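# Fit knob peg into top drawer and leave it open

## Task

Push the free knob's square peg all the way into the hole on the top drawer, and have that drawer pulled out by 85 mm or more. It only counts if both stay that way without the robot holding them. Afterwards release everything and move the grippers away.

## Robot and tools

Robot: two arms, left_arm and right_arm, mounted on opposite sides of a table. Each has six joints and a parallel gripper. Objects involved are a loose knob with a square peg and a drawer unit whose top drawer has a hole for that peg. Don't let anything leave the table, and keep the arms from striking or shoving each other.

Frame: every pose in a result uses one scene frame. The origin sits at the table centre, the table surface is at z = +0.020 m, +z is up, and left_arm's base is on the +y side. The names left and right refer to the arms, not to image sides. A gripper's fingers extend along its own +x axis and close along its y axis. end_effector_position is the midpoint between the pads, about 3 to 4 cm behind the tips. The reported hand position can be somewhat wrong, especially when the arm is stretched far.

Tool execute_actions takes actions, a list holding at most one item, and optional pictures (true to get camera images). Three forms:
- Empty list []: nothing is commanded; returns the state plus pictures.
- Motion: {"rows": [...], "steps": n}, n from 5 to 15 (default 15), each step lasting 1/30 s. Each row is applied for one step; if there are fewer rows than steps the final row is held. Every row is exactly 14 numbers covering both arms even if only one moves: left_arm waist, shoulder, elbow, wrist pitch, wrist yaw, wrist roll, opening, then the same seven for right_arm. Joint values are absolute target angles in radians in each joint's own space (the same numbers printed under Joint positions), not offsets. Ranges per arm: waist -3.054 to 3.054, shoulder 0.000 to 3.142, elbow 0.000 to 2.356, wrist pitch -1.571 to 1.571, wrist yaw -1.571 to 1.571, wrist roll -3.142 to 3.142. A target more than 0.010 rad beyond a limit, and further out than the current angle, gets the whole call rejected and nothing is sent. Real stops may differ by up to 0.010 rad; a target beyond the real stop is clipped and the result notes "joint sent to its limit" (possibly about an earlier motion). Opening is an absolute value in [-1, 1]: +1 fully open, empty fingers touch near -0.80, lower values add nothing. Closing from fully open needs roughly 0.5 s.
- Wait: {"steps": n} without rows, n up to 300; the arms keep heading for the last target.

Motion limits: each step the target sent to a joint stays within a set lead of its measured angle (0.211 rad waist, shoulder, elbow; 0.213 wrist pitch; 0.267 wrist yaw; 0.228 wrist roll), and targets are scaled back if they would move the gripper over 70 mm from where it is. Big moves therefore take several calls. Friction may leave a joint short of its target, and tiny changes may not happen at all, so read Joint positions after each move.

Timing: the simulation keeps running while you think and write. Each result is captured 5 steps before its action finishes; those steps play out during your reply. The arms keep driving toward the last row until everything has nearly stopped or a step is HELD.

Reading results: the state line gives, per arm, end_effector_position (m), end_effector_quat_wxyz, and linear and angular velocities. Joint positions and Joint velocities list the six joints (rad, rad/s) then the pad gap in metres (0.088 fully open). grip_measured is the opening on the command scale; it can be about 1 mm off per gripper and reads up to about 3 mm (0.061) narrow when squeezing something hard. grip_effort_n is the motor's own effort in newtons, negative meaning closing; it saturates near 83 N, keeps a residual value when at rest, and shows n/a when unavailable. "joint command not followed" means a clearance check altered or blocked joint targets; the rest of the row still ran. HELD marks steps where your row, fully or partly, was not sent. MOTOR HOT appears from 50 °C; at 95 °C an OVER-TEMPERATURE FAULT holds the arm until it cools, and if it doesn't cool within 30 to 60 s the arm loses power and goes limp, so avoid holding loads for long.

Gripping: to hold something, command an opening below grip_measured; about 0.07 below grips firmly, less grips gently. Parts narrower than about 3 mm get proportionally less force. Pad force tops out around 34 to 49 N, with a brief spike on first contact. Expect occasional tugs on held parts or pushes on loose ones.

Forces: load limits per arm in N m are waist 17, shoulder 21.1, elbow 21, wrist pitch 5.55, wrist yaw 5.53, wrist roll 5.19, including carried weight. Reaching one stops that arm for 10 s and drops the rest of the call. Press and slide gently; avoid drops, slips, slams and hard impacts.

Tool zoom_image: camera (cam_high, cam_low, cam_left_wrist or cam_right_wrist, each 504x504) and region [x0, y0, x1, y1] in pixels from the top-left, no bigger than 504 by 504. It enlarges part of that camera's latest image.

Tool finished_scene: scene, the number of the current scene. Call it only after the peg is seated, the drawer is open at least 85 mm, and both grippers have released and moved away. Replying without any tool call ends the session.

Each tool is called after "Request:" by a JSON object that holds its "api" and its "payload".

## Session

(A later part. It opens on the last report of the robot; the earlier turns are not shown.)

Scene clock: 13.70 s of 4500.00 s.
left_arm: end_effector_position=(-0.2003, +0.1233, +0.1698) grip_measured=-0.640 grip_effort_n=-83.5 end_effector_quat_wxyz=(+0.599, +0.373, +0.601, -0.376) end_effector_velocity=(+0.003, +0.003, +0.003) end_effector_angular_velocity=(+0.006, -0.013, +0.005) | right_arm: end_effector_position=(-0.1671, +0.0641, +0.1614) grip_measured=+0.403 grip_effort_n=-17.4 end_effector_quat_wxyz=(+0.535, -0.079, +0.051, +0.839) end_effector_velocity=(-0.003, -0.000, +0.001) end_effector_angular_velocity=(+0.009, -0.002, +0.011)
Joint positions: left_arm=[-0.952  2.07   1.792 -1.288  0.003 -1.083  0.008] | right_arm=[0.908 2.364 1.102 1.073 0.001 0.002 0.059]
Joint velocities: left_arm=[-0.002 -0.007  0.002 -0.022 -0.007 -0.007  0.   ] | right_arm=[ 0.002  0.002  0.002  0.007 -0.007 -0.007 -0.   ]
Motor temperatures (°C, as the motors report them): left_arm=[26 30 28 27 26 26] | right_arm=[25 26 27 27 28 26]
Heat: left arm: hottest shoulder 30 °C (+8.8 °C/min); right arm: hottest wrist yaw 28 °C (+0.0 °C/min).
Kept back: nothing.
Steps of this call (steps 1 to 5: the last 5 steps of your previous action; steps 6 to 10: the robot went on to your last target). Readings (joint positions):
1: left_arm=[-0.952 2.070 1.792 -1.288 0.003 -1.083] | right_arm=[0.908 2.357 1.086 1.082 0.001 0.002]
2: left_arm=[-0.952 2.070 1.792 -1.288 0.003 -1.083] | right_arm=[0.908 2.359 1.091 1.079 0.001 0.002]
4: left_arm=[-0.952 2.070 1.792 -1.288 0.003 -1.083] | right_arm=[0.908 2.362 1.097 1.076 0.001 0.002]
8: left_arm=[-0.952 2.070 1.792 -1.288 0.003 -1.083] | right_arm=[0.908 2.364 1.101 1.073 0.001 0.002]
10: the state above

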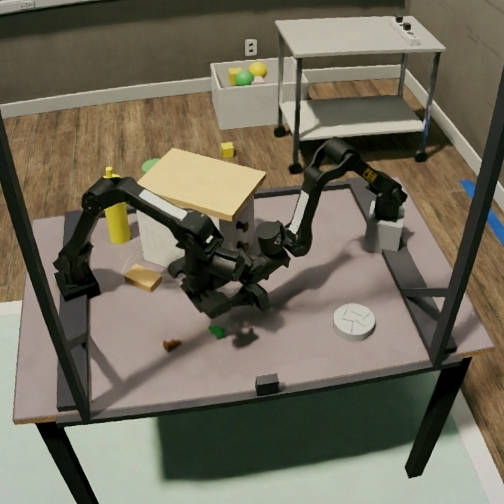

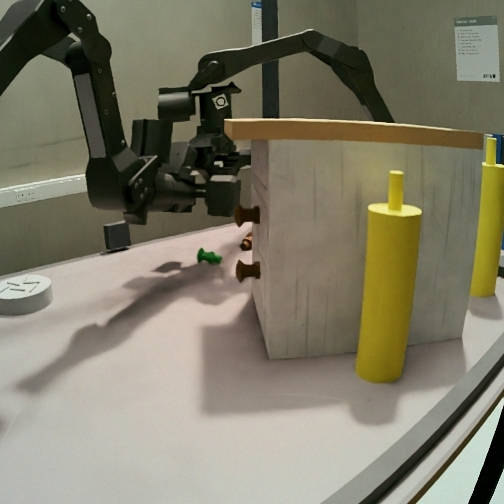

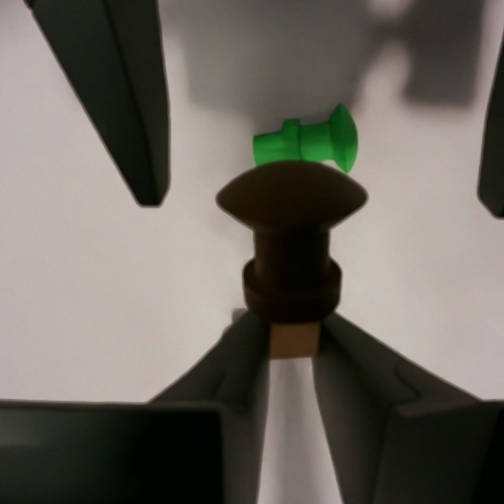

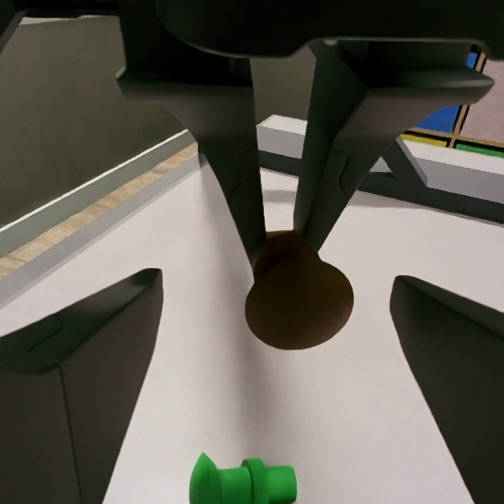

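Request:
{"api": "execute_actions", "payload": {"actions": [{"rows":[[-0.95,2.078,1.794,-1.287,0,-1.08,-0.72,0.894,2.46,1.21,1.045,0,0,0.2]]}]}}

Request:
{"api": "execute_actions", "payload": {"actions": [{"steps":10}], "pictures": true}}

Scene clock: 14.20 s of 4500.00 s.
left_arm: end_effector_position=(-0.2003, +0.1233, +0.1698) grip_measured=-0.640 grip_effort_n=-83.5 end_effector_quat_wxyz=(+0.598, +0.373, +0.601, -0.376) end_effector_velocity=(+0.003, +0.001, -0.002) end_effector_angular_velocity=(+0.006, -0.013, +0.010) | right_arm: end_effector_position=(-0.1677, +0.0825, +0.1447) grip_measured=+0.208 grip_effort_n=-17.0 end_effector_quat_wxyz=(+0.540, -0.084, +0.055, +0.835) end_effector_velocity=(-0.006, +0.007, +0.009) end_effector_angular_velocity=(+0.024, -0.011, +0.014)
Joint positions: left_arm=[-0.952  2.07   1.792 -1.288  0.003 -1.083  0.008] | right_arm=[0.895 2.446 1.197 1.047 0.001 0.002 0.049]
Joint velocities: left_arm=[ 0.002  0.002 -0.002 -0.007 -0.007 -0.007 -0.   ] | right_arm=[ 0.002 -0.002  0.037 -0.022 -0.007 -0.022 -0.003]
Motor temperatures (°C, as the motors report them): left_arm=[26 30 28 27 26 26] | right_arm=[25 26 27 27 28 26]
Heat: left arm: hottest shoulder 30 °C (+8.5 °C/min); right arm: hottest wrist yaw 28 °C (+0.0 °C/min).
Steps of this call (steps 1 to 5: the robot went on to your last target; steps 6 to 15: the first 10 steps of this action). Readings (joint positions):
6: left_arm=[-0.952 2.070 1.792 -1.288 0.003 -1.083] | right_arm=[0.907 2.375 1.113 1.070 0.001 0.002]
7: left_arm=[-0.952 2.070 1.792 -1.288 0.003 -1.083] | right_arm=[0.905 2.393 1.142 1.065 0.001 0.002]
9: left_arm=[-0.952 2.070 1.792 -1.288 0.003 -1.083] | right_arm=[0.901 2.423 1.183 1.053 0.001 0.002]
13: left_arm=[-0.952 2.070 1.792 -1.288 0.003 -1.083] | right_arm=[0.895 2.444 1.195 1.047 0.001 0.002]
15: the state above

Scene clock: 14.53 s of 4500.00 s.
left_arm: end_effector_position=(-0.2003, +0.1233, +0.1698) grip_measured=-0.640 grip_effort_n=-83.5 end_effector_quat_wxyz=(+0.598, +0.373, +0.601, -0.376) end_effector_velocity=(+0.007, +0.002, +0.000) end_effector_angular_velocity=(+0.005, -0.031, +0.010) | right_arm: end_effector_position=(-0.1682, +0.0836, +0.1464) grip_measured=+0.203 grip_effort_n=-17.4 end_effector_quat_wxyz=(+0.540, -0.082, +0.054, +0.836) end_effector_velocity=(+0.001, -0.001, -0.001) end_effector_angular_velocity=(+0.002, -0.021, +0.009)
Joint positions: left_arm=[-0.952  2.07   1.792 -1.288  0.003 -1.083  0.008] | right_arm=[0.895 2.446 1.202 1.047 0.001 0.002 0.049]
Joint velocities: left_arm=[ 0.002 -0.002 -0.002 -0.022 -0.022 -0.007 -0.   ] | right_arm=[-0.002 -0.002 -0.002 -0.007 -0.007 -0.022 -0.   ]
Motor temperatures (°C, as the motors report them): left_arm=[26 30 28 27 26 26] | right_arm=[25 26 27 27 28 26]
Heat: left arm: hottest shoulder 30 °C (+8.3 °C/min); right arm: hottest wrist yaw 28 °C (+0.0 °C/min).
Kept back: nothing.
Steps of this call (steps 1 to 5: the last 5 steps of your previous action; steps 6 to 10: the robot went on to your last target). Readings (joint positions):
1: left_arm=[-0.952 2.070 1.792 -1.288 0.003 -1.083] | right_arm=[0.895 2.446 1.199 1.047 0.001 0.002]
2: left_arm=[-0.952 2.070 1.792 -1.288 0.003 -1.083] | right_arm=[0.895 2.446 1.200 1.047 0.001 0.002]
4: left_arm=[-0.952 2.070 1.792 -1.288 0.003 -1.083] | right_arm=[0.895 2.446 1.202 1.047 0.001 0.002]
8: left_arm=[-0.952 2.070 1.792 -1.288 0.003 -1.083] | right_arm=[0.895 2.446 1.202 1.047 0.001 0.002]
10: the state above

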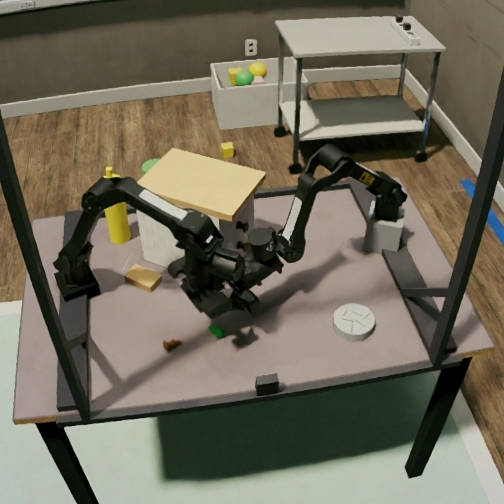

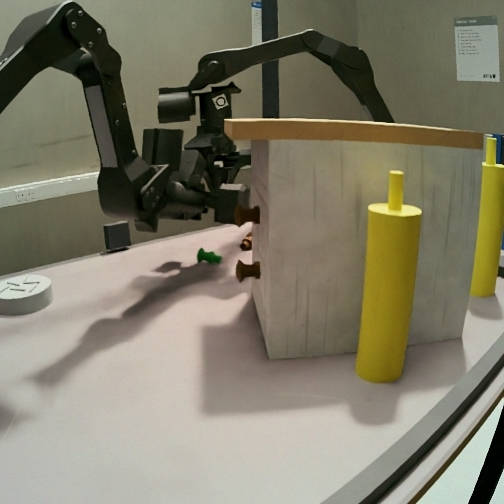

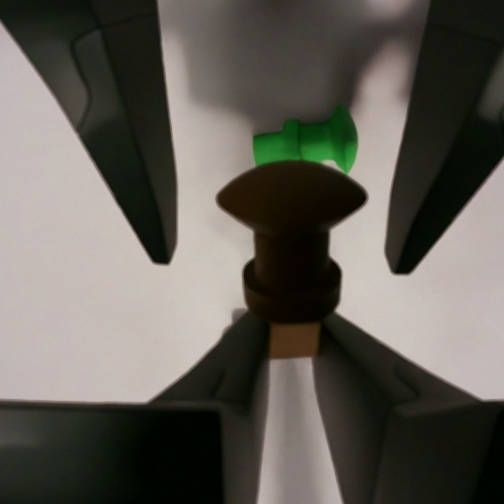

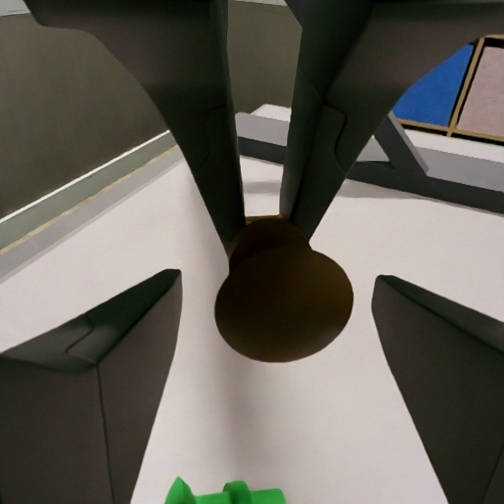

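Request:
{"api": "execute_actions", "payload": {"actions": [{"rows":[[-0.95,2.078,1.794,-1.287,0,-1.08,-0.72,0.897,2.46,1.21,1.075,0,0,0]],"steps":10}]}}

Request:
{"api": "execute_actions", "payload": {"actions": [{"rows":[[-0.95,2.078,1.794,-1.287,0,-1.08,-0.72,0.897,2.46,1.21,1.075,0,0,-0.35]]}], "pictures": true}}

Scene clock: 14.87 s of 4500.00 s.
left_arm: end_effector_position=(-0.2003, +0.1233, +0.1698) grip_measured=-0.640 grip_effort_n=-83.5 end_effector_quat_wxyz=(+0.598, +0.373, +0.601, -0.376) end_effector_velocity=(+0.001, +0.001, +0.002) end_effector_angular_velocity=(-0.002, -0.007, +0.005) | right_arm: end_effector_position=(-0.1686, +0.0845, +0.1509) grip_measured=+0.038 grip_effort_n=-17.4 end_effector_quat_wxyz=(+0.541, -0.073, +0.048, +0.836) end_effector_velocity=(-0.003, +0.003, +0.015) end_effector_angular_velocity=(+0.057, +0.022, +0.020)
Joint positions: left_arm=[-0.952  2.07   1.792 -1.288  0.003 -1.083  0.008] | right_arm=[0.895 2.446 1.203 1.068 0.001 0.002 0.041]
Joint velocities: left_arm=[-0.002 -0.002  0.002 -0.007 -0.007 -0.007  0.   ] | right_arm=[-0.002 -0.002  0.007  0.051 -0.022 -0.007 -0.02 ]
Motor temperatures (°C, as the motors report them): left_arm=[26 30 28 27 26 26] | right_arm=[25 26 27 27 28 26]
Heat: left arm: hottest shoulder 30 °C (+8.1 °C/min); right arm: hottest wrist yaw 28 °C (+0.0 °C/min).
Steps of this call (steps 1 to 5: the robot went on to your last target; steps 6 to 10: the first 5 steps of this action). Readings (joint positions):
6: left_arm=[-0.952 2.070 1.792 -1.288 0.003 -1.083] | right_arm=[0.895 2.446 1.202 1.048 0.001 0.002]
7: left_arm=[-0.952 2.070 1.792 -1.288 0.003 -1.083] | right_arm=[0.895 2.446 1.202 1.055 0.001 0.002]
9: left_arm=[-0.952 2.070 1.792 -1.288 0.003 -1.083] | right_arm=[0.895 2.446 1.202 1.064 0.001 0.002]
10: the state above

Scene clock: 15.37 s of 4500.00 s.
left_arm: end_effector_position=(-0.2003, +0.1233, +0.1698) grip_measured=-0.640 grip_effort_n=-83.5 end_effector_quat_wxyz=(+0.598, +0.373, +0.601, -0.376) end_effector_velocity=(-0.001, +0.002, +0.002) end_effector_angular_velocity=(+0.006, +0.005, +0.005) | right_arm: end_effector_position=(-0.1690, +0.0847, +0.1521) grip_measured=-0.330 grip_effort_n=-66.3 end_effector_quat_wxyz=(+0.541, -0.071, +0.047, +0.837) end_effector_velocity=(-0.000, -0.000, +0.002) end_effector_angular_velocity=(+0.016, -0.018, -0.001)
Joint positions: left_arm=[-0.952  2.07   1.792 -1.288  0.003 -1.083  0.008] | right_arm=[0.895 2.446 1.204 1.072 0.001 0.002 0.023]
Joint velocities: left_arm=[-0.002 -0.002  0.002 -0.007  0.007 -0.007 -0.   ] | right_arm=[ 0.002 -0.002 -0.002  0.007  0.007 -0.022 -0.004]
Motor temperatures (°C, as the motors report them): left_arm=[26 30 28 27 26 26] | right_arm=[25 26 27 28 28 26]
Heat: left arm: hottest shoulder 30 °C (+7.8 °C/min); right arm: hottest wrist pitch 28 °C (+0.0 °C/min).
Steps of this call (steps 1 to 5: the last 5 steps of your previous action; steps 6 to 15: the first 10 steps of this action). Readings (joint positions):
6: left_arm=[-0.952 2.070 1.792 -1.288 0.003 -1.083] | right_arm=[0.895 2.446 1.204 1.071 0.001 0.002]
7: left_arm=[-0.952 2.070 1.792 -1.288 0.003 -1.083] | right_arm=[0.895 2.446 1.204 1.072 0.001 0.002]
9: left_arm=[-0.952 2.070 1.792 -1.288 0.003 -1.083] | right_arm=[0.895 2.446 1.204 1.072 0.001 0.002]
13: left_arm=[-0.952 2.070 1.792 -1.288 0.003 -1.083] | right_arm=[0.895 2.446 1.204 1.072 0.001 0.002]
15: the state above

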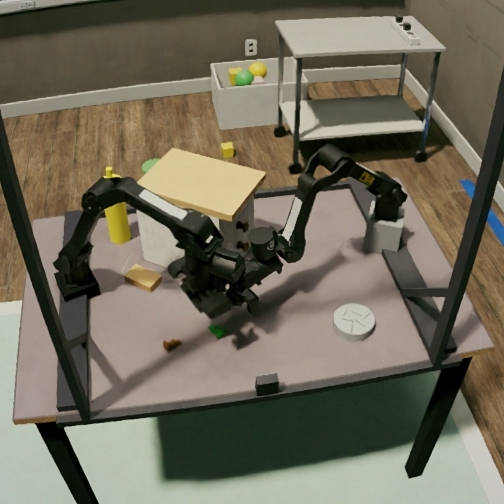

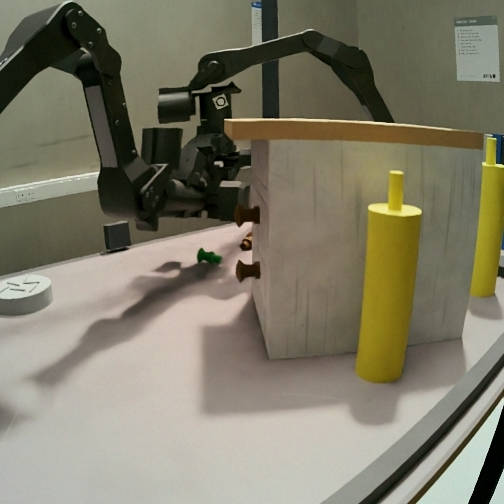

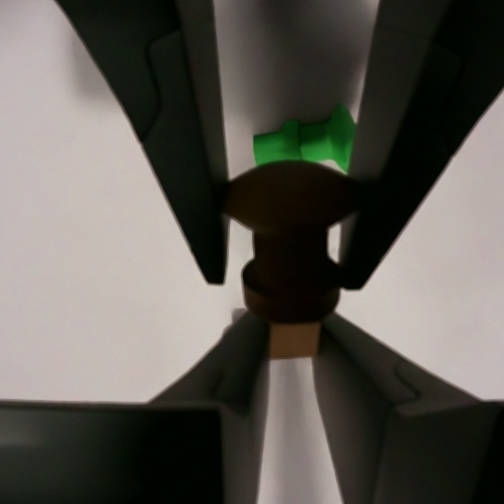

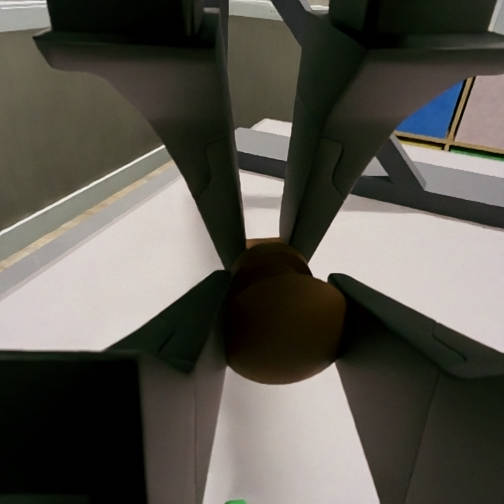

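Request:
{"api": "execute_actions", "payload": {"actions": [{"rows":[[-0.95,2.078,1.794,-1.287,0,-1.08,-0.72,0.897,2.46,1.21,1.075,0,0,0],[-0.95,2.078,1.794,-1.287,0,-1.08,-0.72,0.897,2.46,1.21,1.075,0,0,0],[-0.95,2.078,1.794,-1.287,0,-1.08,-0.72,0.897,2.46,1.21,1.075,0,0,0],[-0.95,2.078,1.794,-1.287,0,-1.08,-0.72,0.897,2.46,1.21,1.075,0,0,0],[-0.95,2.078,1.794,-1.287,0,-1.08,-0.72,0.897,2.46,1.21,1.035,0,0,0]],"steps":13}]}}

Request:
{"api": "execute_actions", "payload": {"actions": [{"rows":[[-0.95,2.078,1.794,-1.287,0,-1.08,-0.72,0.897,2.46,1.21,1.035,0,0,-0.33]]}], "pictures": true}}

Scene clock: 15.93 s of 4500.00 s.
left_arm: end_effector_position=(-0.2002, +0.1232, +0.1698) grip_measured=-0.640 grip_effort_n=-83.5 end_effector_quat_wxyz=(+0.599, +0.373, +0.601, -0.376) end_effector_velocity=(+0.001, +0.002, +0.000) end_effector_angular_velocity=(+0.002, -0.010, +0.005) | right_arm: end_effector_position=(-0.1686, +0.0838, +0.1468) grip_measured=-0.022 grip_effort_n=12.3 end_effector_quat_wxyz=(+0.540, -0.081, +0.054, +0.836) end_effector_velocity=(+0.007, -0.003, -0.031) end_effector_angular_velocity=(-0.132, -0.069, -0.013)
Joint positions: left_arm=[-0.952  2.07   1.792 -1.288  0.003 -1.083  0.008] | right_arm=[0.895 2.446 1.204 1.047 0.001 0.002 0.038]
Joint velocities: left_arm=[-0.002 -0.002 -0.002 -0.007 -0.007 -0.007 -0.   ] | right_arm=[-0.007 -0.002  0.002 -0.154  0.007 -0.007  0.01 ]
Motor temperatures (°C, as the motors report them): left_arm=[26 31 28 27 26 26] | right_arm=[25 27 27 28 28 26]
Heat: left arm: hottest shoulder 31 °C (+11.3 °C/min); right arm: hottest wrist pitch 28 °C (+0.0 °C/min).
Steps of this call (steps 1 to 5: the last 5 steps of your previous action; steps 6 to 9: the robot went on to your last target; steps 10 to 17: the first 8 steps of this action). Readings (joint positions):
10: left_arm=[-0.952 2.070 1.792 -1.288 0.003 -1.083] | right_arm=[0.895 2.446 1.204 1.072 0.001 0.002]
11: left_arm=[-0.952 2.070 1.792 -1.288 0.003 -1.083] | right_arm=[0.895 2.446 1.204 1.072 0.001 0.002]
13: left_arm=[-0.952 2.070 1.792 -1.288 0.003 -1.083] | right_arm=[0.895 2.446 1.204 1.072 0.001 0.002]
17: the state above

Scene clock: 16.43 s of 4500.00 s.
left_arm: end_effector_position=(-0.2002, +0.1232, +0.1698) grip_measured=-0.640 grip_effort_n=-83.5 end_effector_quat_wxyz=(+0.599, +0.373, +0.601, -0.376) end_effector_velocity=(+0.001, -0.002, +0.000) end_effector_angular_velocity=(-0.010, -0.002, +0.010) | right_arm: end_effector_position=(-0.1686, +0.0833, +0.1442) grip_measured=-0.315 grip_effort_n=-43.0 end_effector_quat_wxyz=(+0.540, -0.086, +0.056, +0.836) end_effector_velocity=(+0.002, +0.001, +0.005) end_effector_angular_velocity=(+0.009, +0.010, -0.011)
Joint positions: left_arm=[-0.952  2.07   1.792 -1.288  0.003 -1.083  0.008] | right_arm=[0.896 2.447 1.204 1.037 0.001 0.002 0.024]
Joint velocities: left_arm=[ 0.002 -0.002 -0.002  0.007 -0.007 -0.007 -0.   ] | right_arm=[-0.002 -0.007 -0.002  0.007  0.007  0.007 -0.004]
Motor temperatures (°C, as the motors report them): left_arm=[26 31 28 27 26 26] | right_arm=[25 27 27 28 28 26]
Heat: left arm: hottest shoulder 31 °C (+11.0 °C/min); right arm: hottest wrist pitch 28 °C (+0.0 °C/min).
Steps of this call (steps 1 to 5: the last 5 steps of your previous action; steps 6 to 15: the first 10 steps of this action). Readings (joint positions):
6: left_arm=[-0.952 2.070 1.792 -1.288 0.003 -1.083] | right_arm=[0.895 2.447 1.204 1.039 0.001 0.002]
7: left_arm=[-0.952 2.070 1.792 -1.288 0.003 -1.083] | right_arm=[0.895 2.447 1.204 1.039 0.001 0.002]
9: left_arm=[-0.952 2.070 1.792 -1.288 0.003 -1.083] | right_arm=[0.895 2.447 1.204 1.037 0.001 0.002]
13: left_arm=[-0.952 2.070 1.792 -1.288 0.003 -1.083] | right_arm=[0.896 2.447 1.204 1.037 0.001 0.002]
15: the state above

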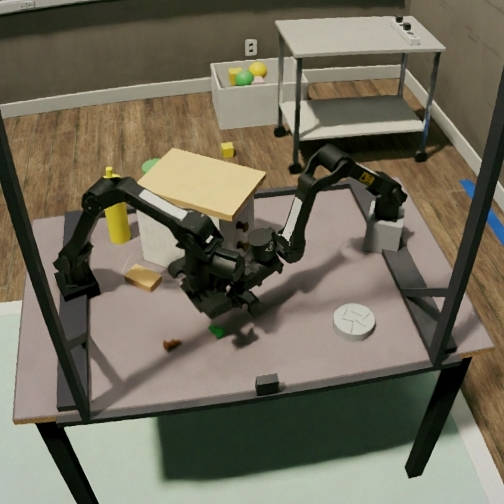

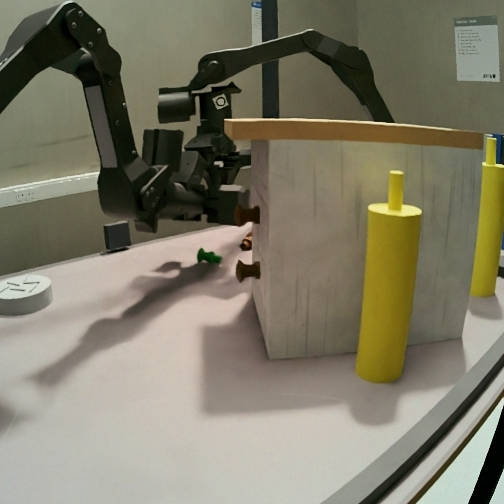

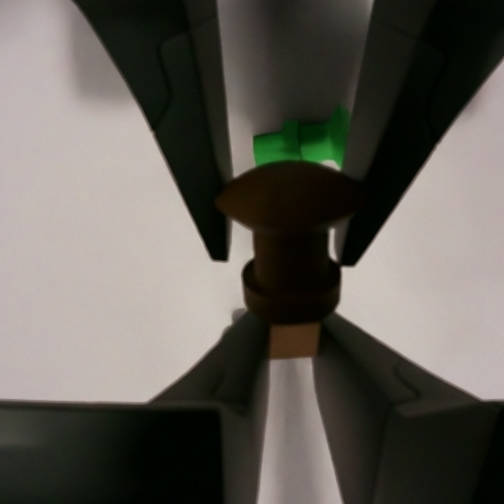

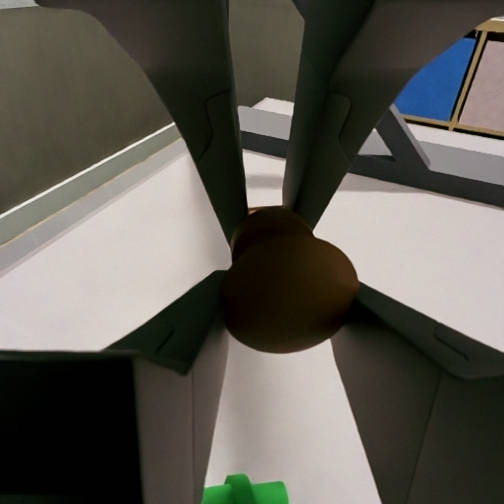

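Now too low; the earlier one was probably fine. Go between.

Request:
{"api": "execute_actions", "payload": {"actions": [{"rows":[[-0.95,2.078,1.794,-1.287,0,-1.08,-0.72,0.897,2.46,1.21,1.035,0,0,-0.1],[-0.95,2.078,1.794,-1.287,0,-1.08,-0.72,0.897,2.46,1.21,1.035,0,0,-0.1],[-0.95,2.078,1.794,-1.287,0,-1.08,-0.72,0.897,2.46,1.21,1.035,0,0,-0.1],[-0.95,2.078,1.794,-1.287,0,-1.08,-0.72,0.897,2.46,1.21,1.066,0,0,-0.1]],"steps":13}]}}

Request:
{"api": "execute_actions", "payload": {"actions": [{"rows":[[-0.95,2.078,1.794,-1.287,0,-1.08,-0.72,0.897,2.46,1.21,1.066,0,0,-0.42]]}]}}

Request:
{"api": "execute_actions", "payload": {"actions": [{"steps":8}]}}

Scene clock: 16.87 s of 4500.00 s.
left_arm: end_effector_position=(-0.2002, +0.1232, +0.1698) grip_measured=-0.640 grip_effort_n=-83.5 end_effector_quat_wxyz=(+0.599, +0.373, +0.601, -0.376) end_effector_velocity=(+0.001, +0.002, -0.002) end_effector_angular_velocity=(+0.006, -0.013, +0.005) | right_arm: end_effector_position=(-0.1690, +0.0841, +0.1489) grip_measured=-0.115 grip_effort_n=12.3 end_effector_quat_wxyz=(+0.540, -0.077, +0.051, +0.836) end_effector_velocity=(+0.001, +0.004, +0.016) end_effector_angular_velocity=(+0.068, +0.021, -0.008)
Joint positions: left_arm=[-0.952  2.07   1.792 -1.288  0.003 -1.083  0.008] | right_arm=[0.896 2.447 1.204 1.059 0.001 0.002 0.033]
Joint velocities: left_arm=[-0.002  0.002 -0.002 -0.007 -0.007 -0.007 -0.   ] | right_arm=[-0.002 -0.002  0.002  0.066  0.007 -0.007  0.007]
Motor temperatures (°C, as the motors report them): left_arm=[26 31 28 27 26 26] | right_arm=[25 27 27 28 28 26]
Heat: left arm: hottest shoulder 31 °C (+10.7 °C/min); right arm: hottest wrist pitch 28 °C (+0.0 °C/min).
Steps of this call (steps 1 to 5: the last 5 steps of your previous action; steps 6 to 13: the first 8 steps of this action). Readings (joint positions):
6: left_arm=[-0.952 2.070 1.792 -1.288 0.003 -1.083] | right_arm=[0.896 2.447 1.204 1.037 0.001 0.002]
7: left_arm=[-0.952 2.070 1.792 -1.288 0.003 -1.083] | right_arm=[0.896 2.447 1.204 1.037 0.001 0.002]
9: left_arm=[-0.952 2.070 1.792 -1.288 0.003 -1.083] | right_arm=[0.896 2.447 1.204 1.038 0.001 0.002]
13: the state above

Scene clock: 17.37 s of 4500.00 s.
left_arm: end_effector_position=(-0.2003, +0.1234, +0.1698) grip_measured=-0.640 grip_effort_n=-83.5 end_effector_quat_wxyz=(+0.598, +0.373, +0.601, -0.376) end_effector_velocity=(-0.001, -0.001, +0.000) end_effector_angular_velocity=(-0.010, -0.002, +0.005) | right_arm: end_effector_position=(-0.1691, +0.0844, +0.1501) grip_measured=-0.357 grip_effort_n=-83.5 end_effector_quat_wxyz=(+0.540, -0.075, +0.049, +0.837) end_effector_velocity=(+0.001, -0.002, -0.003) end_effector_angular_velocity=(-0.009, -0.010, +0.006)
Joint positions: left_arm=[-0.952  2.07   1.792 -1.288  0.003 -1.083  0.008] | right_arm=[0.896 2.447 1.204 1.064 0.001 0.002 0.022]
Joint velocities: left_arm=[-0.002 -0.002 -0.002  0.007 -0.007 -0.007 -0.   ] | right_arm=[-0.002 -0.002 -0.007 -0.007 -0.007 -0.007  0.   ]
Motor temperatures (°C, as the motors report them): left_arm=[26 31 28 27 26 26] | right_arm=[25 27 27 28 28 26]
Heat: left arm: hottest shoulder 31 °C (+10.4 °C/min); right arm: hottest wrist pitch 28 °C (+0.0 °C/min).
Steps of this call (steps 1 to 5: the last 5 steps of your previous action; steps 6 to 15: the first 10 steps of this action). Readings (joint positions):
6: left_arm=[-0.952 2.070 1.792 -1.288 0.003 -1.083] | right_arm=[0.896 2.447 1.204 1.062 0.001 0.002]
7: left_arm=[-0.952 2.070 1.792 -1.288 0.003 -1.083] | right_arm=[0.896 2.447 1.204 1.063 0.001 0.002]
9: left_arm=[-0.952 2.070 1.792 -1.288 0.003 -1.083] | right_arm=[0.896 2.447 1.204 1.063 0.001 0.002]
13: left_arm=[-0.952 2.070 1.792 -1.288 0.003 -1.083] | right_arm=[0.896 2.447 1.204 1.064 0.001 0.002]
15: the state above

Scene clock: 17.63 s of 4500.00 s.
left_arm: end_effector_position=(-0.2003, +0.1234, +0.1698) grip_measured=-0.640 grip_effort_n=-83.5 end_effector_quat_wxyz=(+0.598, +0.373, +0.601, -0.376) end_effector_velocity=(-0.002, +0.000, +0.002) end_effector_angular_velocity=(-0.006, +0.013, +0.005) | right_arm: end_effector_position=(-0.1691, +0.0844, +0.1501) grip_measured=-0.357 grip_effort_n=-83.5 end_effector_quat_wxyz=(+0.540, -0.075, +0.049, +0.837) end_effector_velocity=(+0.002, +0.001, +0.002) end_effector_angular_velocity=(+0.010, -0.005, -0.008)
Joint positions: left_arm=[-0.952  2.07   1.792 -1.288  0.003 -1.083  0.008] | right_arm=[0.896 2.447 1.204 1.064 0.001 0.002 0.022]
Joint velocities: left_arm=[-0.002 -0.007 -0.002  0.007  0.007 -0.007 -0.   ] | right_arm=[-0.002 -0.002 -0.002  0.007  0.007 -0.007 -0.   ]
Motor temperatures (°C, as the motors report them): left_arm=[26 31 28 27 26 26] | right_arm=[25 27 27 28 28 26]
Heat: left arm: hottest shoulder 31 °C (+10.2 °C/min); right arm: hottest wrist pitch 28 °C (+0.0 °C/min).
Kept back: nothing.
Steps of this call (steps 1 to 5: the last 5 steps of your previous action; steps 6 to 8: the robot went on to your last target). Readings (joint positions):
1: left_arm=[-0.952 2.070 1.792 -1.288 0.003 -1.083] | right_arm=[0.896 2.447 1.204 1.064 0.001 0.002]
2: left_arm=[-0.952 2.070 1.792 -1.288 0.003 -1.083] | right_arm=[0.896 2.447 1.204 1.064 0.001 0.002]
4: left_arm=[-0.952 2.070 1.792 -1.288 0.003 -1.083] | right_arm=[0.896 2.447 1.204 1.064 0.001 0.002]
8: the state above

Request:
{"api": "execute_actions", "payload": {"actions": [{"rows":[[-0.95,2.078,1.794,-1.287,0,-1.08,0,0.897,2.46,1.21,1.066,0,0,-0.44]],"steps":10}]}}

Request:
{"api": "execute_actions", "payload": {"actions": [{"rows":[[-0.95,2.078,1.794,-1.287,0,-1.08,0,0.897,2.25,0.85,1.2,0,0,-0.44]]}]}}

Request:
{"api": "execute_actions", "payload": {"actions": [{"rows":[[-1.1,1.2,1.0,-1.2,0,0,0,1.15,2.08,0.555,1.53,0.5,0,-0.44]]}]}}

Request:
{"api": "execute_actions", "payload": {"actions": [{"steps":25}], "pictures": true}}

Scene clock: 18.13 s of 4500.00 s.
left_arm: end_effector_position=(-0.2001, +0.1233, +0.1698) grip_measured=-0.151 grip_effort_n=5.3 end_effector_quat_wxyz=(+0.599, +0.373, +0.601, -0.376) end_effector_velocity=(-0.002, +0.004, +0.002) end_effector_angular_velocity=(+0.006, +0.005, -0.000) | right_arm: end_effector_position=(-0.1691, +0.0844, +0.1502) grip_measured=-0.357 grip_effort_n=-83.5 end_effector_quat_wxyz=(+0.540, -0.074, +0.049, +0.837) end_effector_velocity=(+0.001, -0.001, -0.001) end_effector_angular_velocity=(-0.004, -0.008, +0.006)
Joint positions: left_arm=[-0.952  2.07   1.792 -1.288  0.003 -1.083  0.032] | right_arm=[0.896 2.447 1.204 1.064 0.001 0.002 0.022]
Joint velocities: left_arm=[-0.007 -0.007 -0.002 -0.007  0.007 -0.007  0.095] | right_arm=[-0.002 -0.002 -0.002 -0.007 -0.007 -0.007 -0.   ]
Motor temperatures (°C, as the motors report them): left_arm=[26 31 29 27 26 26] | right_arm=[25 27 27 28 28 26]
Heat: left arm: hottest shoulder 31 °C (+9.9 °C/min); right arm: hottest wrist pitch 28 °C (+0.0 °C/min).
Steps of this call (steps 1 to 10: the robot went on to your last target; steps 11 to 15: the first 5 steps of this action). Readings (joint positions):
11: left_arm=[-0.952 2.070 1.792 -1.288 0.003 -1.083] | right_arm=[0.896 2.447 1.204 1.064 0.001 0.002]
12: left_arm=[-0.952 2.070 1.792 -1.288 0.003 -1.083] | right_arm=[0.896 2.447 1.204 1.064 0.001 0.002]
14: left_arm=[-0.952 2.070 1.792 -1.288 0.003 -1.083] | right_arm=[0.896 2.447 1.204 1.064 0.001 0.002]
15: the state above

Scene clock: 18.63 s of 4500.00 s.
left_arm: end_effector_position=(-0.2001, +0.1233, +0.1698) grip_measured=-0.003 grip_effort_n=11.9 end_effector_quat_wxyz=(+0.599, +0.373, +0.601, -0.376) end_effector_velocity=(+0.004, +0.001, -0.003) end_effector_angular_velocity=(+0.001, -0.028, -0.010) | right_arm: end_effector_position=(-0.1403, +0.0208, +0.1605) grip_measured=-0.357 grip_effort_n=-83.5 end_effector_quat_wxyz=(+0.540, -0.086, +0.056, +0.836) end_effector_velocity=(+0.028, -0.063, -0.077) end_effector_angular_velocity=(-0.218, -0.105, +0.006)
Joint positions: left_arm=[-0.952  2.07   1.792 -1.288  0.003 -1.083  0.039] | right_arm=[0.896 2.262 0.866 1.191 0.001 0.002 0.022]
Joint velocities: left_arm=[-0.002  0.002 -0.007 -0.007 -0.022  0.007 -0.   ] | right_arm=[-0.002 -0.002 -0.252  0.007 -0.007 -0.007 -0.   ]
Motor temperatures (°C, as the motors report them): left_arm=[26 32 29 27 26 26] | right_arm=[25 27 27 28 28 26]
Heat: left arm: hottest shoulder 32 °C (+12.9 °C/min); right arm: hottest wrist pitch 28 °C (+0.0 °C/min).
Steps of this call (steps 1 to 5: the last 5 steps of your previous action; steps 6 to 15: the first 10 steps of this action). Readings (joint positions):
6: left_arm=[-0.952 2.070 1.792 -1.288 0.003 -1.083] | right_arm=[0.896 2.429 1.179 1.080 0.001 0.002]
7: left_arm=[-0.952 2.070 1.792 -1.288 0.003 -1.083] | right_arm=[0.896 2.393 1.117 1.116 0.001 0.002]
9: left_arm=[-0.952 2.070 1.792 -1.288 0.003 -1.083] | right_arm=[0.896 2.320 0.996 1.168 0.001 0.002]
13: left_arm=[-0.952 2.070 1.792 -1.288 0.003 -1.083] | right_arm=[0.896 2.262 0.886 1.191 0.001 0.002]
15: the state above

Scene clock: 19.13 s of 4500.00 s.
left_arm: end_effector_position=(-0.1617, +0.2486, +0.1996) grip_measured=-0.002 grip_effort_n=11.4 end_effector_quat_wxyz=(+0.415, +0.547, +0.408, -0.602) end_effector_velocity=(+0.340, +0.286, +0.019) end_effector_angular_velocity=(-0.257, -0.026, -1.773) | right_arm: end_effector_position=(-0.1474, -0.0637, +0.2180) grip_measured=-0.357 grip_effort_n=-83.5 end_effector_quat_wxyz=(+0.629, -0.004, +0.002, +0.777) end_effector_velocity=(+0.091, -0.015, -0.027) end_effector_angular_velocity=(-0.056, -0.057, -0.391)
Joint positions: left_arm=[-1.105  1.532  1.243 -1.204  0.003 -0.453  0.039] | right_arm=[1.149 2.093 0.573 1.512 0.469 0.002 0.022]
Joint velocities: left_arm=[ 0.115 -1.814 -1.678  0.022 -0.051  1.897 -0.   ] | right_arm=[-0.032 -0.002 -0.173  0.095  0.359 -0.007 -0.   ]
Motor temperatures (°C, as the motors report them): left_arm=[26 32 29 27 26 26] | right_arm=[25 28 27 28 28 26]
Heat: left arm: hottest shoulder 32 °C (+12.5 °C/min); right arm: hottest shoulder 28 °C (+0.0 °C/min).
Steps of this call (steps 1 to 5: the last 5 steps of your previous action; steps 6 to 15: the first 10 steps of this action). Readings (joint positions):
6: left_arm=[-0.958 2.045 1.763 -1.258 -0.004 -1.040] | right_arm=[0.906 2.250 0.838 1.216 0.040 0.002]
7: left_arm=[-0.979 2.002 1.701 -1.229 -0.010 -0.970] | right_arm=[0.935 2.228 0.795 1.263 0.108 0.002]
9: left_arm=[-1.048 1.898 1.579 -1.226 -0.002 -0.842] | right_arm=[1.027 2.169 0.696 1.366 0.230 0.002]
13: left_arm=[-1.113 1.654 1.355 -1.206 0.006 -0.582] | right_arm=[1.148 2.096 0.587 1.497 0.432 0.002]
15: the state above

Scene clock: 19.97 s of 4500.00 s.
left_arm: end_effector_position=(-0.1164, +0.2927, +0.2089) grip_measured=-0.002 grip_effort_n=10.9 end_effector_quat_wxyz=(+0.296, +0.592, +0.250, -0.707) end_effector_velocity=(+0.002, +0.001, -0.001) end_effector_angular_velocity=(+0.003, -0.008, +0.020) | right_arm: end_effector_position=(-0.1411, -0.0651, +0.2176) grip_measured=-0.357 grip_effort_n=-83.5 end_effector_quat_wxyz=(+0.640, -0.002, +0.001, +0.768) end_effector_velocity=(+0.005, +0.001, -0.001) end_effector_angular_velocity=(-0.004, -0.012, -0.024)
Joint positions: left_arm=[-1.101  1.205  1.011 -1.201  0.002 -0.003  0.039] | right_arm=[1.149 2.093 0.56  1.526 0.497 0.002 0.022]
Joint velocities: left_arm=[-0.002 -0.002 -0.002 -0.007 -0.007 -0.022  0.   ] | right_arm=[-0.002 -0.002 -0.002 -0.007  0.022 -0.007 -0.   ]
Motor temperatures (°C, as the motors report them): left_arm=[26 32 29 27 26 26] | right_arm=[25 28 27 28 28 26]
Heat: left arm: hottest shoulder 32 °C (+12.0 °C/min); right arm: hottest shoulder 28 °C (+0.0 °C/min).
Kept back: nothing.
Steps of this call (steps 1 to 5: the last 5 steps of your previous action; steps 6 to 25: the robot went on to your last target). Readings (joint positions):
1: left_arm=[-1.102 1.471 1.186 -1.203 0.002 -0.389] | right_arm=[1.149 2.093 0.568 1.515 0.479 0.002]
2: left_arm=[-1.101 1.411 1.133 -1.202 0.002 -0.324] | right_arm=[1.149 2.093 0.564 1.518 0.485 0.002]
4: left_arm=[-1.101 1.303 1.056 -1.208 0.002 -0.195] | right_arm=[1.149 2.093 0.561 1.523 0.491 0.002]
8: left_arm=[-1.101 1.211 1.025 -1.202 0.002 -0.045] | right_arm=[1.149 2.093 0.561 1.526 0.495 0.002]
25: the state above

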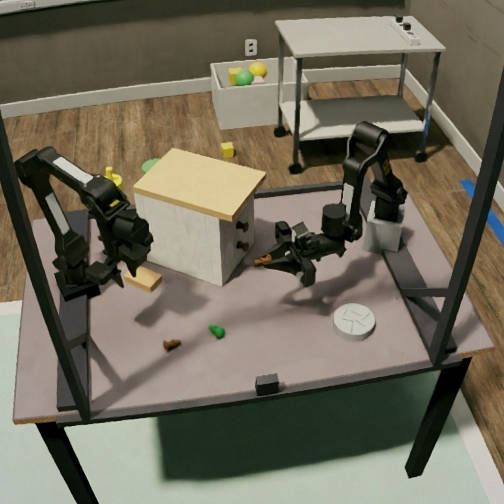

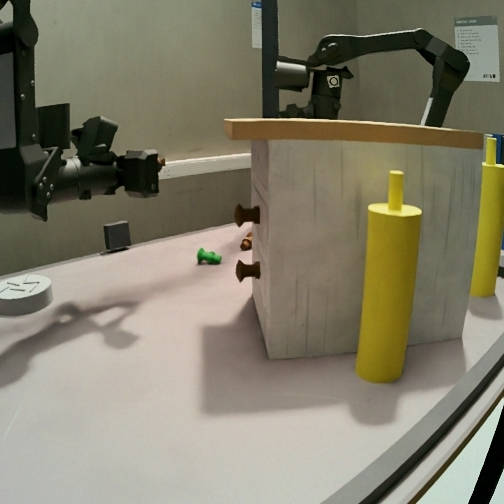

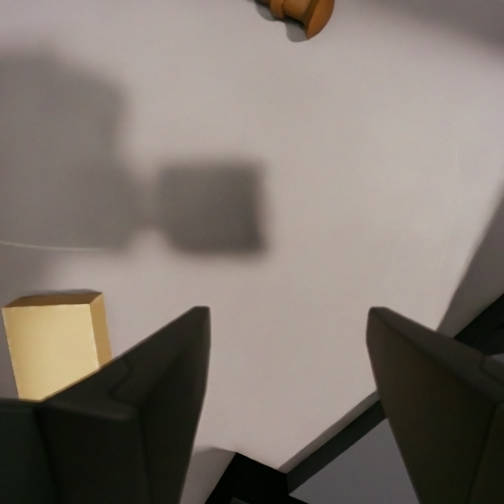

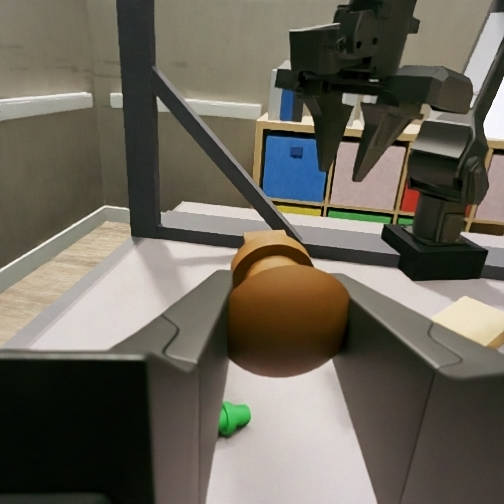

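Request:
{"api": "execute_actions", "payload": {"actions": [{"rows":[[-1.1,1.2,1.0,-1.2,0,0,0,0.95,2.08,0.555,1.53,0.92,0,-0.44]]}]}}

Request:
{"api": "execute_actions", "payload": {"actions": [{"steps":12}], "pictures": true}}

Scene clock: 20.50 s of 4500.00 s.
left_arm: end_effector_position=(-0.1164, +0.2927, +0.2089) grip_measured=-0.002 grip_effort_n=10.9 end_effector_quat_wxyz=(+0.296, +0.592, +0.250, -0.707) end_effector_velocity=(+0.004, -0.000, -0.001) end_effector_angular_velocity=(-0.009, -0.020, +0.009) | right_arm: end_effector_position=(-0.0048, -0.0445, +0.2176) grip_measured=-0.357 grip_effort_n=-83.5 end_effector_quat_wxyz=(+0.838, -0.003, +0.001, +0.545) end_effector_velocity=(+0.020, -0.010, -0.002) end_effector_angular_velocity=(-0.018, -0.016, -0.161)
Joint positions: left_arm=[-1.101  1.205  1.011 -1.201  0.002 -0.003  0.039] | right_arm=[0.95  2.093 0.559 1.527 0.896 0.002 0.022]
Joint velocities: left_arm=[-0.002 -0.002 -0.002 -0.007 -0.022 -0.007 -0.   ] | right_arm=[ 0.007 -0.002  0.002 -0.022  0.168 -0.007 -0.   ]
Motor temperatures (°C, as the motors report them): left_arm=[26 32 29 27 26 26] | right_arm=[25 28 27 28 28 26]
Heat: left arm: hottest shoulder 32 °C (+11.7 °C/min); right arm: hottest shoulder 28 °C (+0.0 °C/min).
Steps of this call (steps 1 to 6: the robot went on to your last target; steps 7 to 16: the first 10 steps of this action). Readings (joint positions):
7: left_arm=[-1.101 1.205 1.011 -1.201 0.002 -0.003] | right_arm=[1.143 2.093 0.560 1.526 0.515 0.002]
8: left_arm=[-1.101 1.205 1.011 -1.201 0.002 -0.003] | right_arm=[1.119 2.093 0.560 1.526 0.567 0.002]
10: left_arm=[-1.101 1.205 1.011 -1.201 0.002 -0.003] | right_arm=[1.047 2.093 0.560 1.526 0.689 0.002]
14: left_arm=[-1.101 1.205 1.011 -1.201 0.002 -0.003] | right_arm=[0.954 2.093 0.559 1.527 0.874 0.002]
16: the state above

Scene clock: 20.90 s of 4500.00 s.
left_arm: end_effector_position=(-0.1164, +0.2927, +0.2089) grip_measured=-0.002 grip_effort_n=10.9 end_effector_quat_wxyz=(+0.296, +0.592, +0.250, -0.707) end_effector_velocity=(+0.004, -0.000, -0.001) end_effector_angular_velocity=(-0.009, -0.020, +0.009) | right_arm: end_effector_position=(-0.0019, -0.0458, +0.2176) grip_measured=-0.357 grip_effort_n=-83.5 end_effector_quat_wxyz=(+0.844, -0.003, +0.001, +0.536) end_effector_velocity=(+0.000, +0.000, +0.001) end_effector_angular_velocity=(+0.003, -0.003, +0.005)
Joint positions: left_arm=[-1.101  1.205  1.011 -1.201  0.002 -0.003  0.039] | right_arm=[0.95  2.093 0.559 1.527 0.917 0.002 0.022]
Joint velocities: left_arm=[-0.002 -0.002 -0.002 -0.007 -0.022 -0.007 -0.   ] | right_arm=[-0.002 -0.002 -0.002  0.007 -0.007 -0.007  0.   ]
Motor temperatures (°C, as the motors report them): left_arm=[26 32 29 27 26 26] | right_arm=[25 28 27 28 28 26]
Heat: left arm: hottest shoulder 32 °C (+11.5 °C/min); right arm: hottest shoulder 28 °C (+0.0 °C/min).
Kept back: nothing.
Steps of this call (steps 1 to 5: the last 5 steps of your previous action; steps 6 to 12: the robot went on to your last target). Readings (joint positions):
1: left_arm=[-1.101 1.205 1.011 -1.201 0.002 -0.003] | right_arm=[0.950 2.093 0.559 1.527 0.902 0.002]
2: left_arm=[-1.101 1.205 1.011 -1.201 0.002 -0.003] | right_arm=[0.950 2.093 0.559 1.527 0.907 0.002]
4: left_arm=[-1.101 1.205 1.011 -1.201 0.002 -0.003] | right_arm=[0.950 2.093 0.559 1.527 0.912 0.002]
8: left_arm=[-1.101 1.205 1.011 -1.201 0.002 -0.003] | right_arm=[0.950 2.093 0.559 1.527 0.916 0.002]
12: the state above

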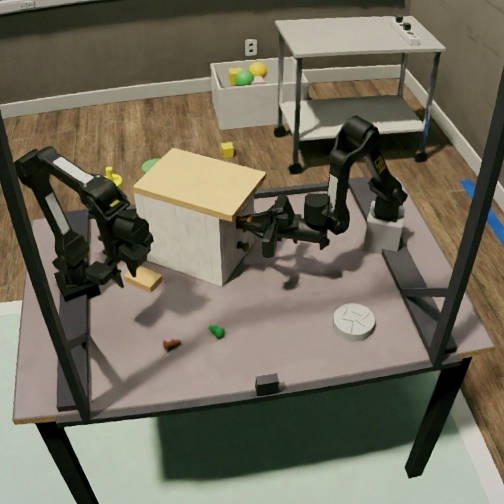

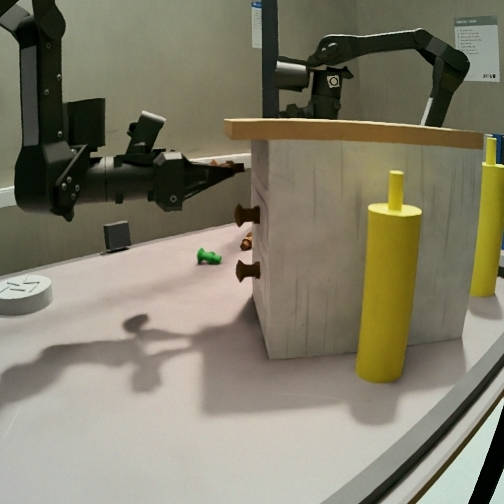

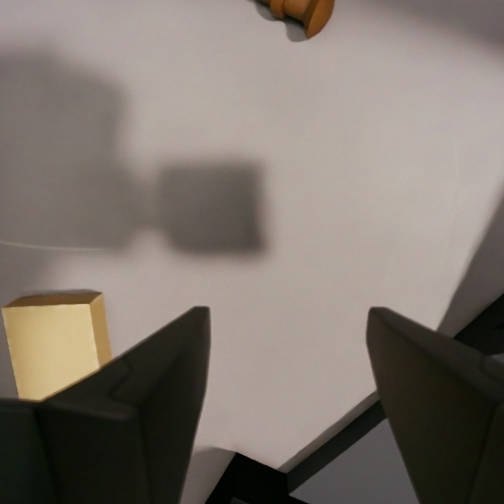

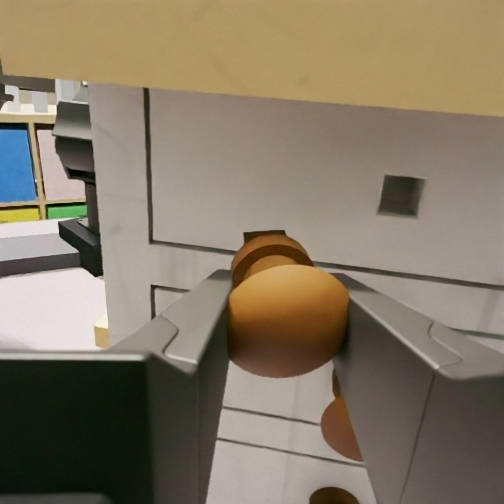

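Request:
{"api": "execute_actions", "payload": {"actions": [{"rows":[[-1.1,1.2,1.0,-1.2,0,0,0,0.94,2.0,0.497,1.509,1.04,0,-0.44]]}]}}

Request:
{"api": "execute_actions", "payload": {"actions": [{"steps":12}], "pictures": true}}

Request:
{"api": "zoom_image", "payload": {"camera": "cam_low", "region": [140, 110, 300, 240]}}

Scene clock: 21.47 s of 4500.00 s.
left_arm: end_effector_position=(-0.1163, +0.2927, +0.2088) grip_measured=-0.002 grip_effort_n=10.9 end_effector_quat_wxyz=(+0.296, +0.592, +0.250, -0.707) end_effector_velocity=(+0.003, +0.006, -0.002) end_effector_angular_velocity=(+0.022, -0.009, +0.003) | right_arm: end_effector_position=(+0.0225, -0.0650, +0.2306) grip_measured=-0.357 grip_effort_n=-83.5 end_effector_quat_wxyz=(+0.876, +0.002, +0.000, +0.482) end_effector_velocity=(+0.007, -0.008, -0.009) end_effector_angular_velocity=(-0.041, -0.025, -0.024)
Joint positions: left_arm=[-1.101  1.205  1.01  -1.201  0.002 -0.003  0.039] | right_arm=[0.941 2.013 0.504 1.512 1.034 0.002 0.022]
Joint velocities: left_arm=[-0.002 -0.007 -0.007 -0.022  0.007 -0.007 -0.   ] | right_arm=[-0.002  0.002 -0.032 -0.007  0.022 -0.007 -0.   ]
Motor temperatures (°C, as the motors report them): left_arm=[26 32 29 27 26 26] | right_arm=[25 28 27 28 28 26]
Heat: left arm: hottest shoulder 32 °C (+11.2 °C/min); right arm: hottest shoulder 28 °C (+0.0 °C/min).
Steps of this call (steps 1 to 7: the robot went on to your last target; steps 8 to 17: the first 10 steps of this action). Readings (joint positions):
8: left_arm=[-1.101 1.205 1.010 -1.201 0.002 -0.003] | right_arm=[0.950 2.084 0.553 1.523 0.932 0.002]
9: left_arm=[-1.101 1.205 1.010 -1.201 0.002 -0.003] | right_arm=[0.950 2.067 0.538 1.516 0.967 0.002]
11: left_arm=[-1.101 1.205 1.010 -1.201 0.002 -0.003] | right_arm=[0.944 2.033 0.513 1.516 1.011 0.002]
15: left_arm=[-1.101 1.205 1.010 -1.201 0.002 -0.003] | right_arm=[0.941 2.013 0.506 1.513 1.031 0.002]
17: the state above

Scene clock: 21.87 s of 4500.00 s.
left_arm: end_effector_position=(-0.1163, +0.2927, +0.2088) grip_measured=-0.002 grip_effort_n=10.9 end_effector_quat_wxyz=(+0.296, +0.592, +0.250, -0.707) end_effector_velocity=(+0.001, -0.003, +0.001) end_effector_angular_velocity=(-0.023, -0.006, +0.009) | right_arm: end_effector_position=(+0.0230, -0.0656, +0.2302) grip_measured=-0.357 grip_effort_n=-83.5 end_effector_quat_wxyz=(+0.877, +0.001, +0.000, +0.481) end_effector_velocity=(+0.002, +0.000, -0.001) end_effector_angular_velocity=(-0.003, +0.003, -0.010)
Joint positions: left_arm=[-1.101  1.205  1.01  -1.201  0.002 -0.003  0.039] | right_arm=[0.941 2.013 0.502 1.511 1.037 0.002 0.022]
Joint velocities: left_arm=[-0.002 -0.002  0.002  0.007 -0.022 -0.007 -0.   ] | right_arm=[-0.002  0.002  0.002 -0.007  0.007  0.007 -0.   ]
Motor temperatures (°C, as the motors report them): left_arm=[26 32 29 27 26 26] | right_arm=[25 28 27 28 28 26]
Heat: left arm: hottest shoulder 32 °C (+11.0 °C/min); right arm: hottest shoulder 28 °C (+0.0 °C/min).
Kept back: nothing.
Steps of this call (steps 1 to 5: the last 5 steps of your previous action; steps 6 to 12: the robot went on to your last target). Readings (joint positions):
1: left_arm=[-1.101 1.205 1.010 -1.201 0.002 -0.003] | right_arm=[0.941 2.013 0.503 1.511 1.035 0.002]
2: left_arm=[-1.101 1.205 1.010 -1.201 0.002 -0.003] | right_arm=[0.941 2.013 0.503 1.511 1.036 0.002]
4: left_arm=[-1.101 1.205 1.010 -1.201 0.002 -0.003] | right_arm=[0.941 2.013 0.503 1.511 1.036 0.002]
8: left_arm=[-1.101 1.205 1.010 -1.201 0.002 -0.003] | right_arm=[0.941 2.013 0.502 1.511 1.037 0.002]
12: the state above

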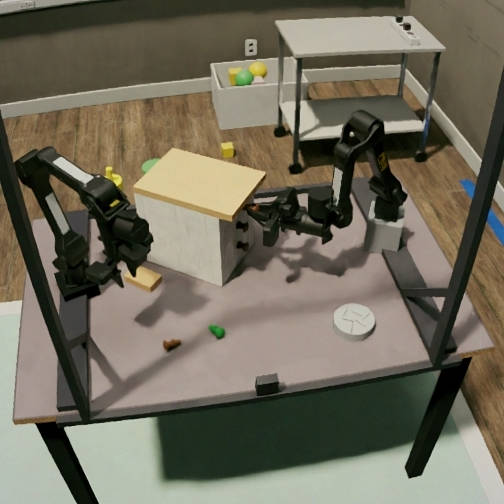

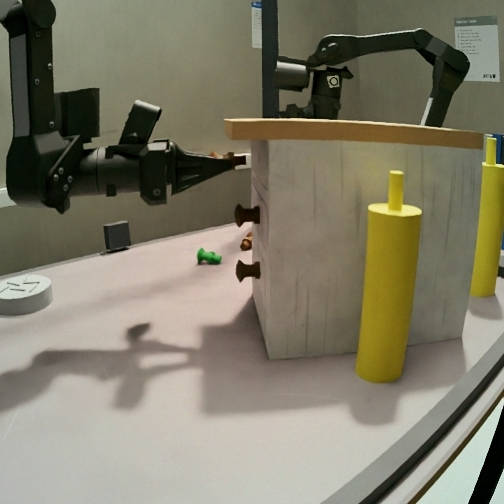

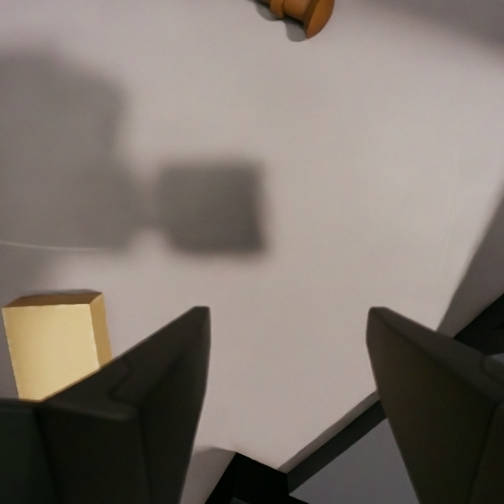

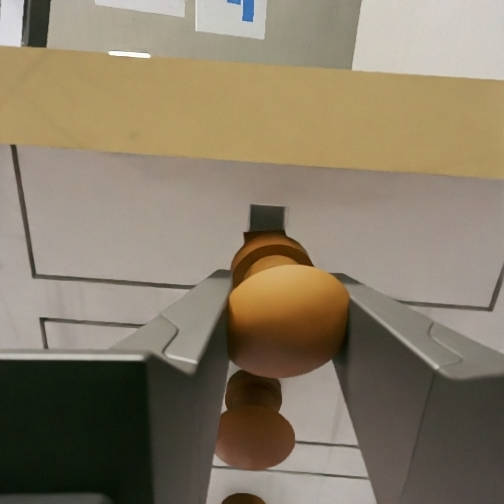

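Region (140, 110, 300, 240) of cam_low's 504x504 image, scaled by 3.150, with more detail than that image has; it fills the top 410 rows of this view, and the rest is white.

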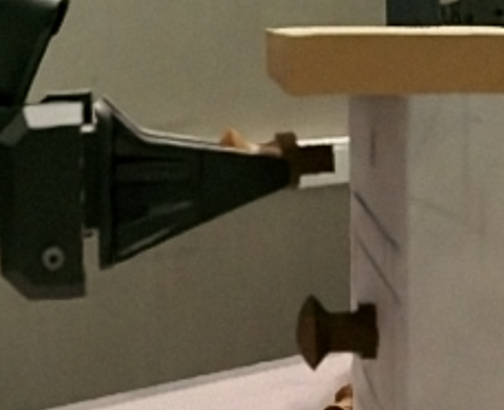

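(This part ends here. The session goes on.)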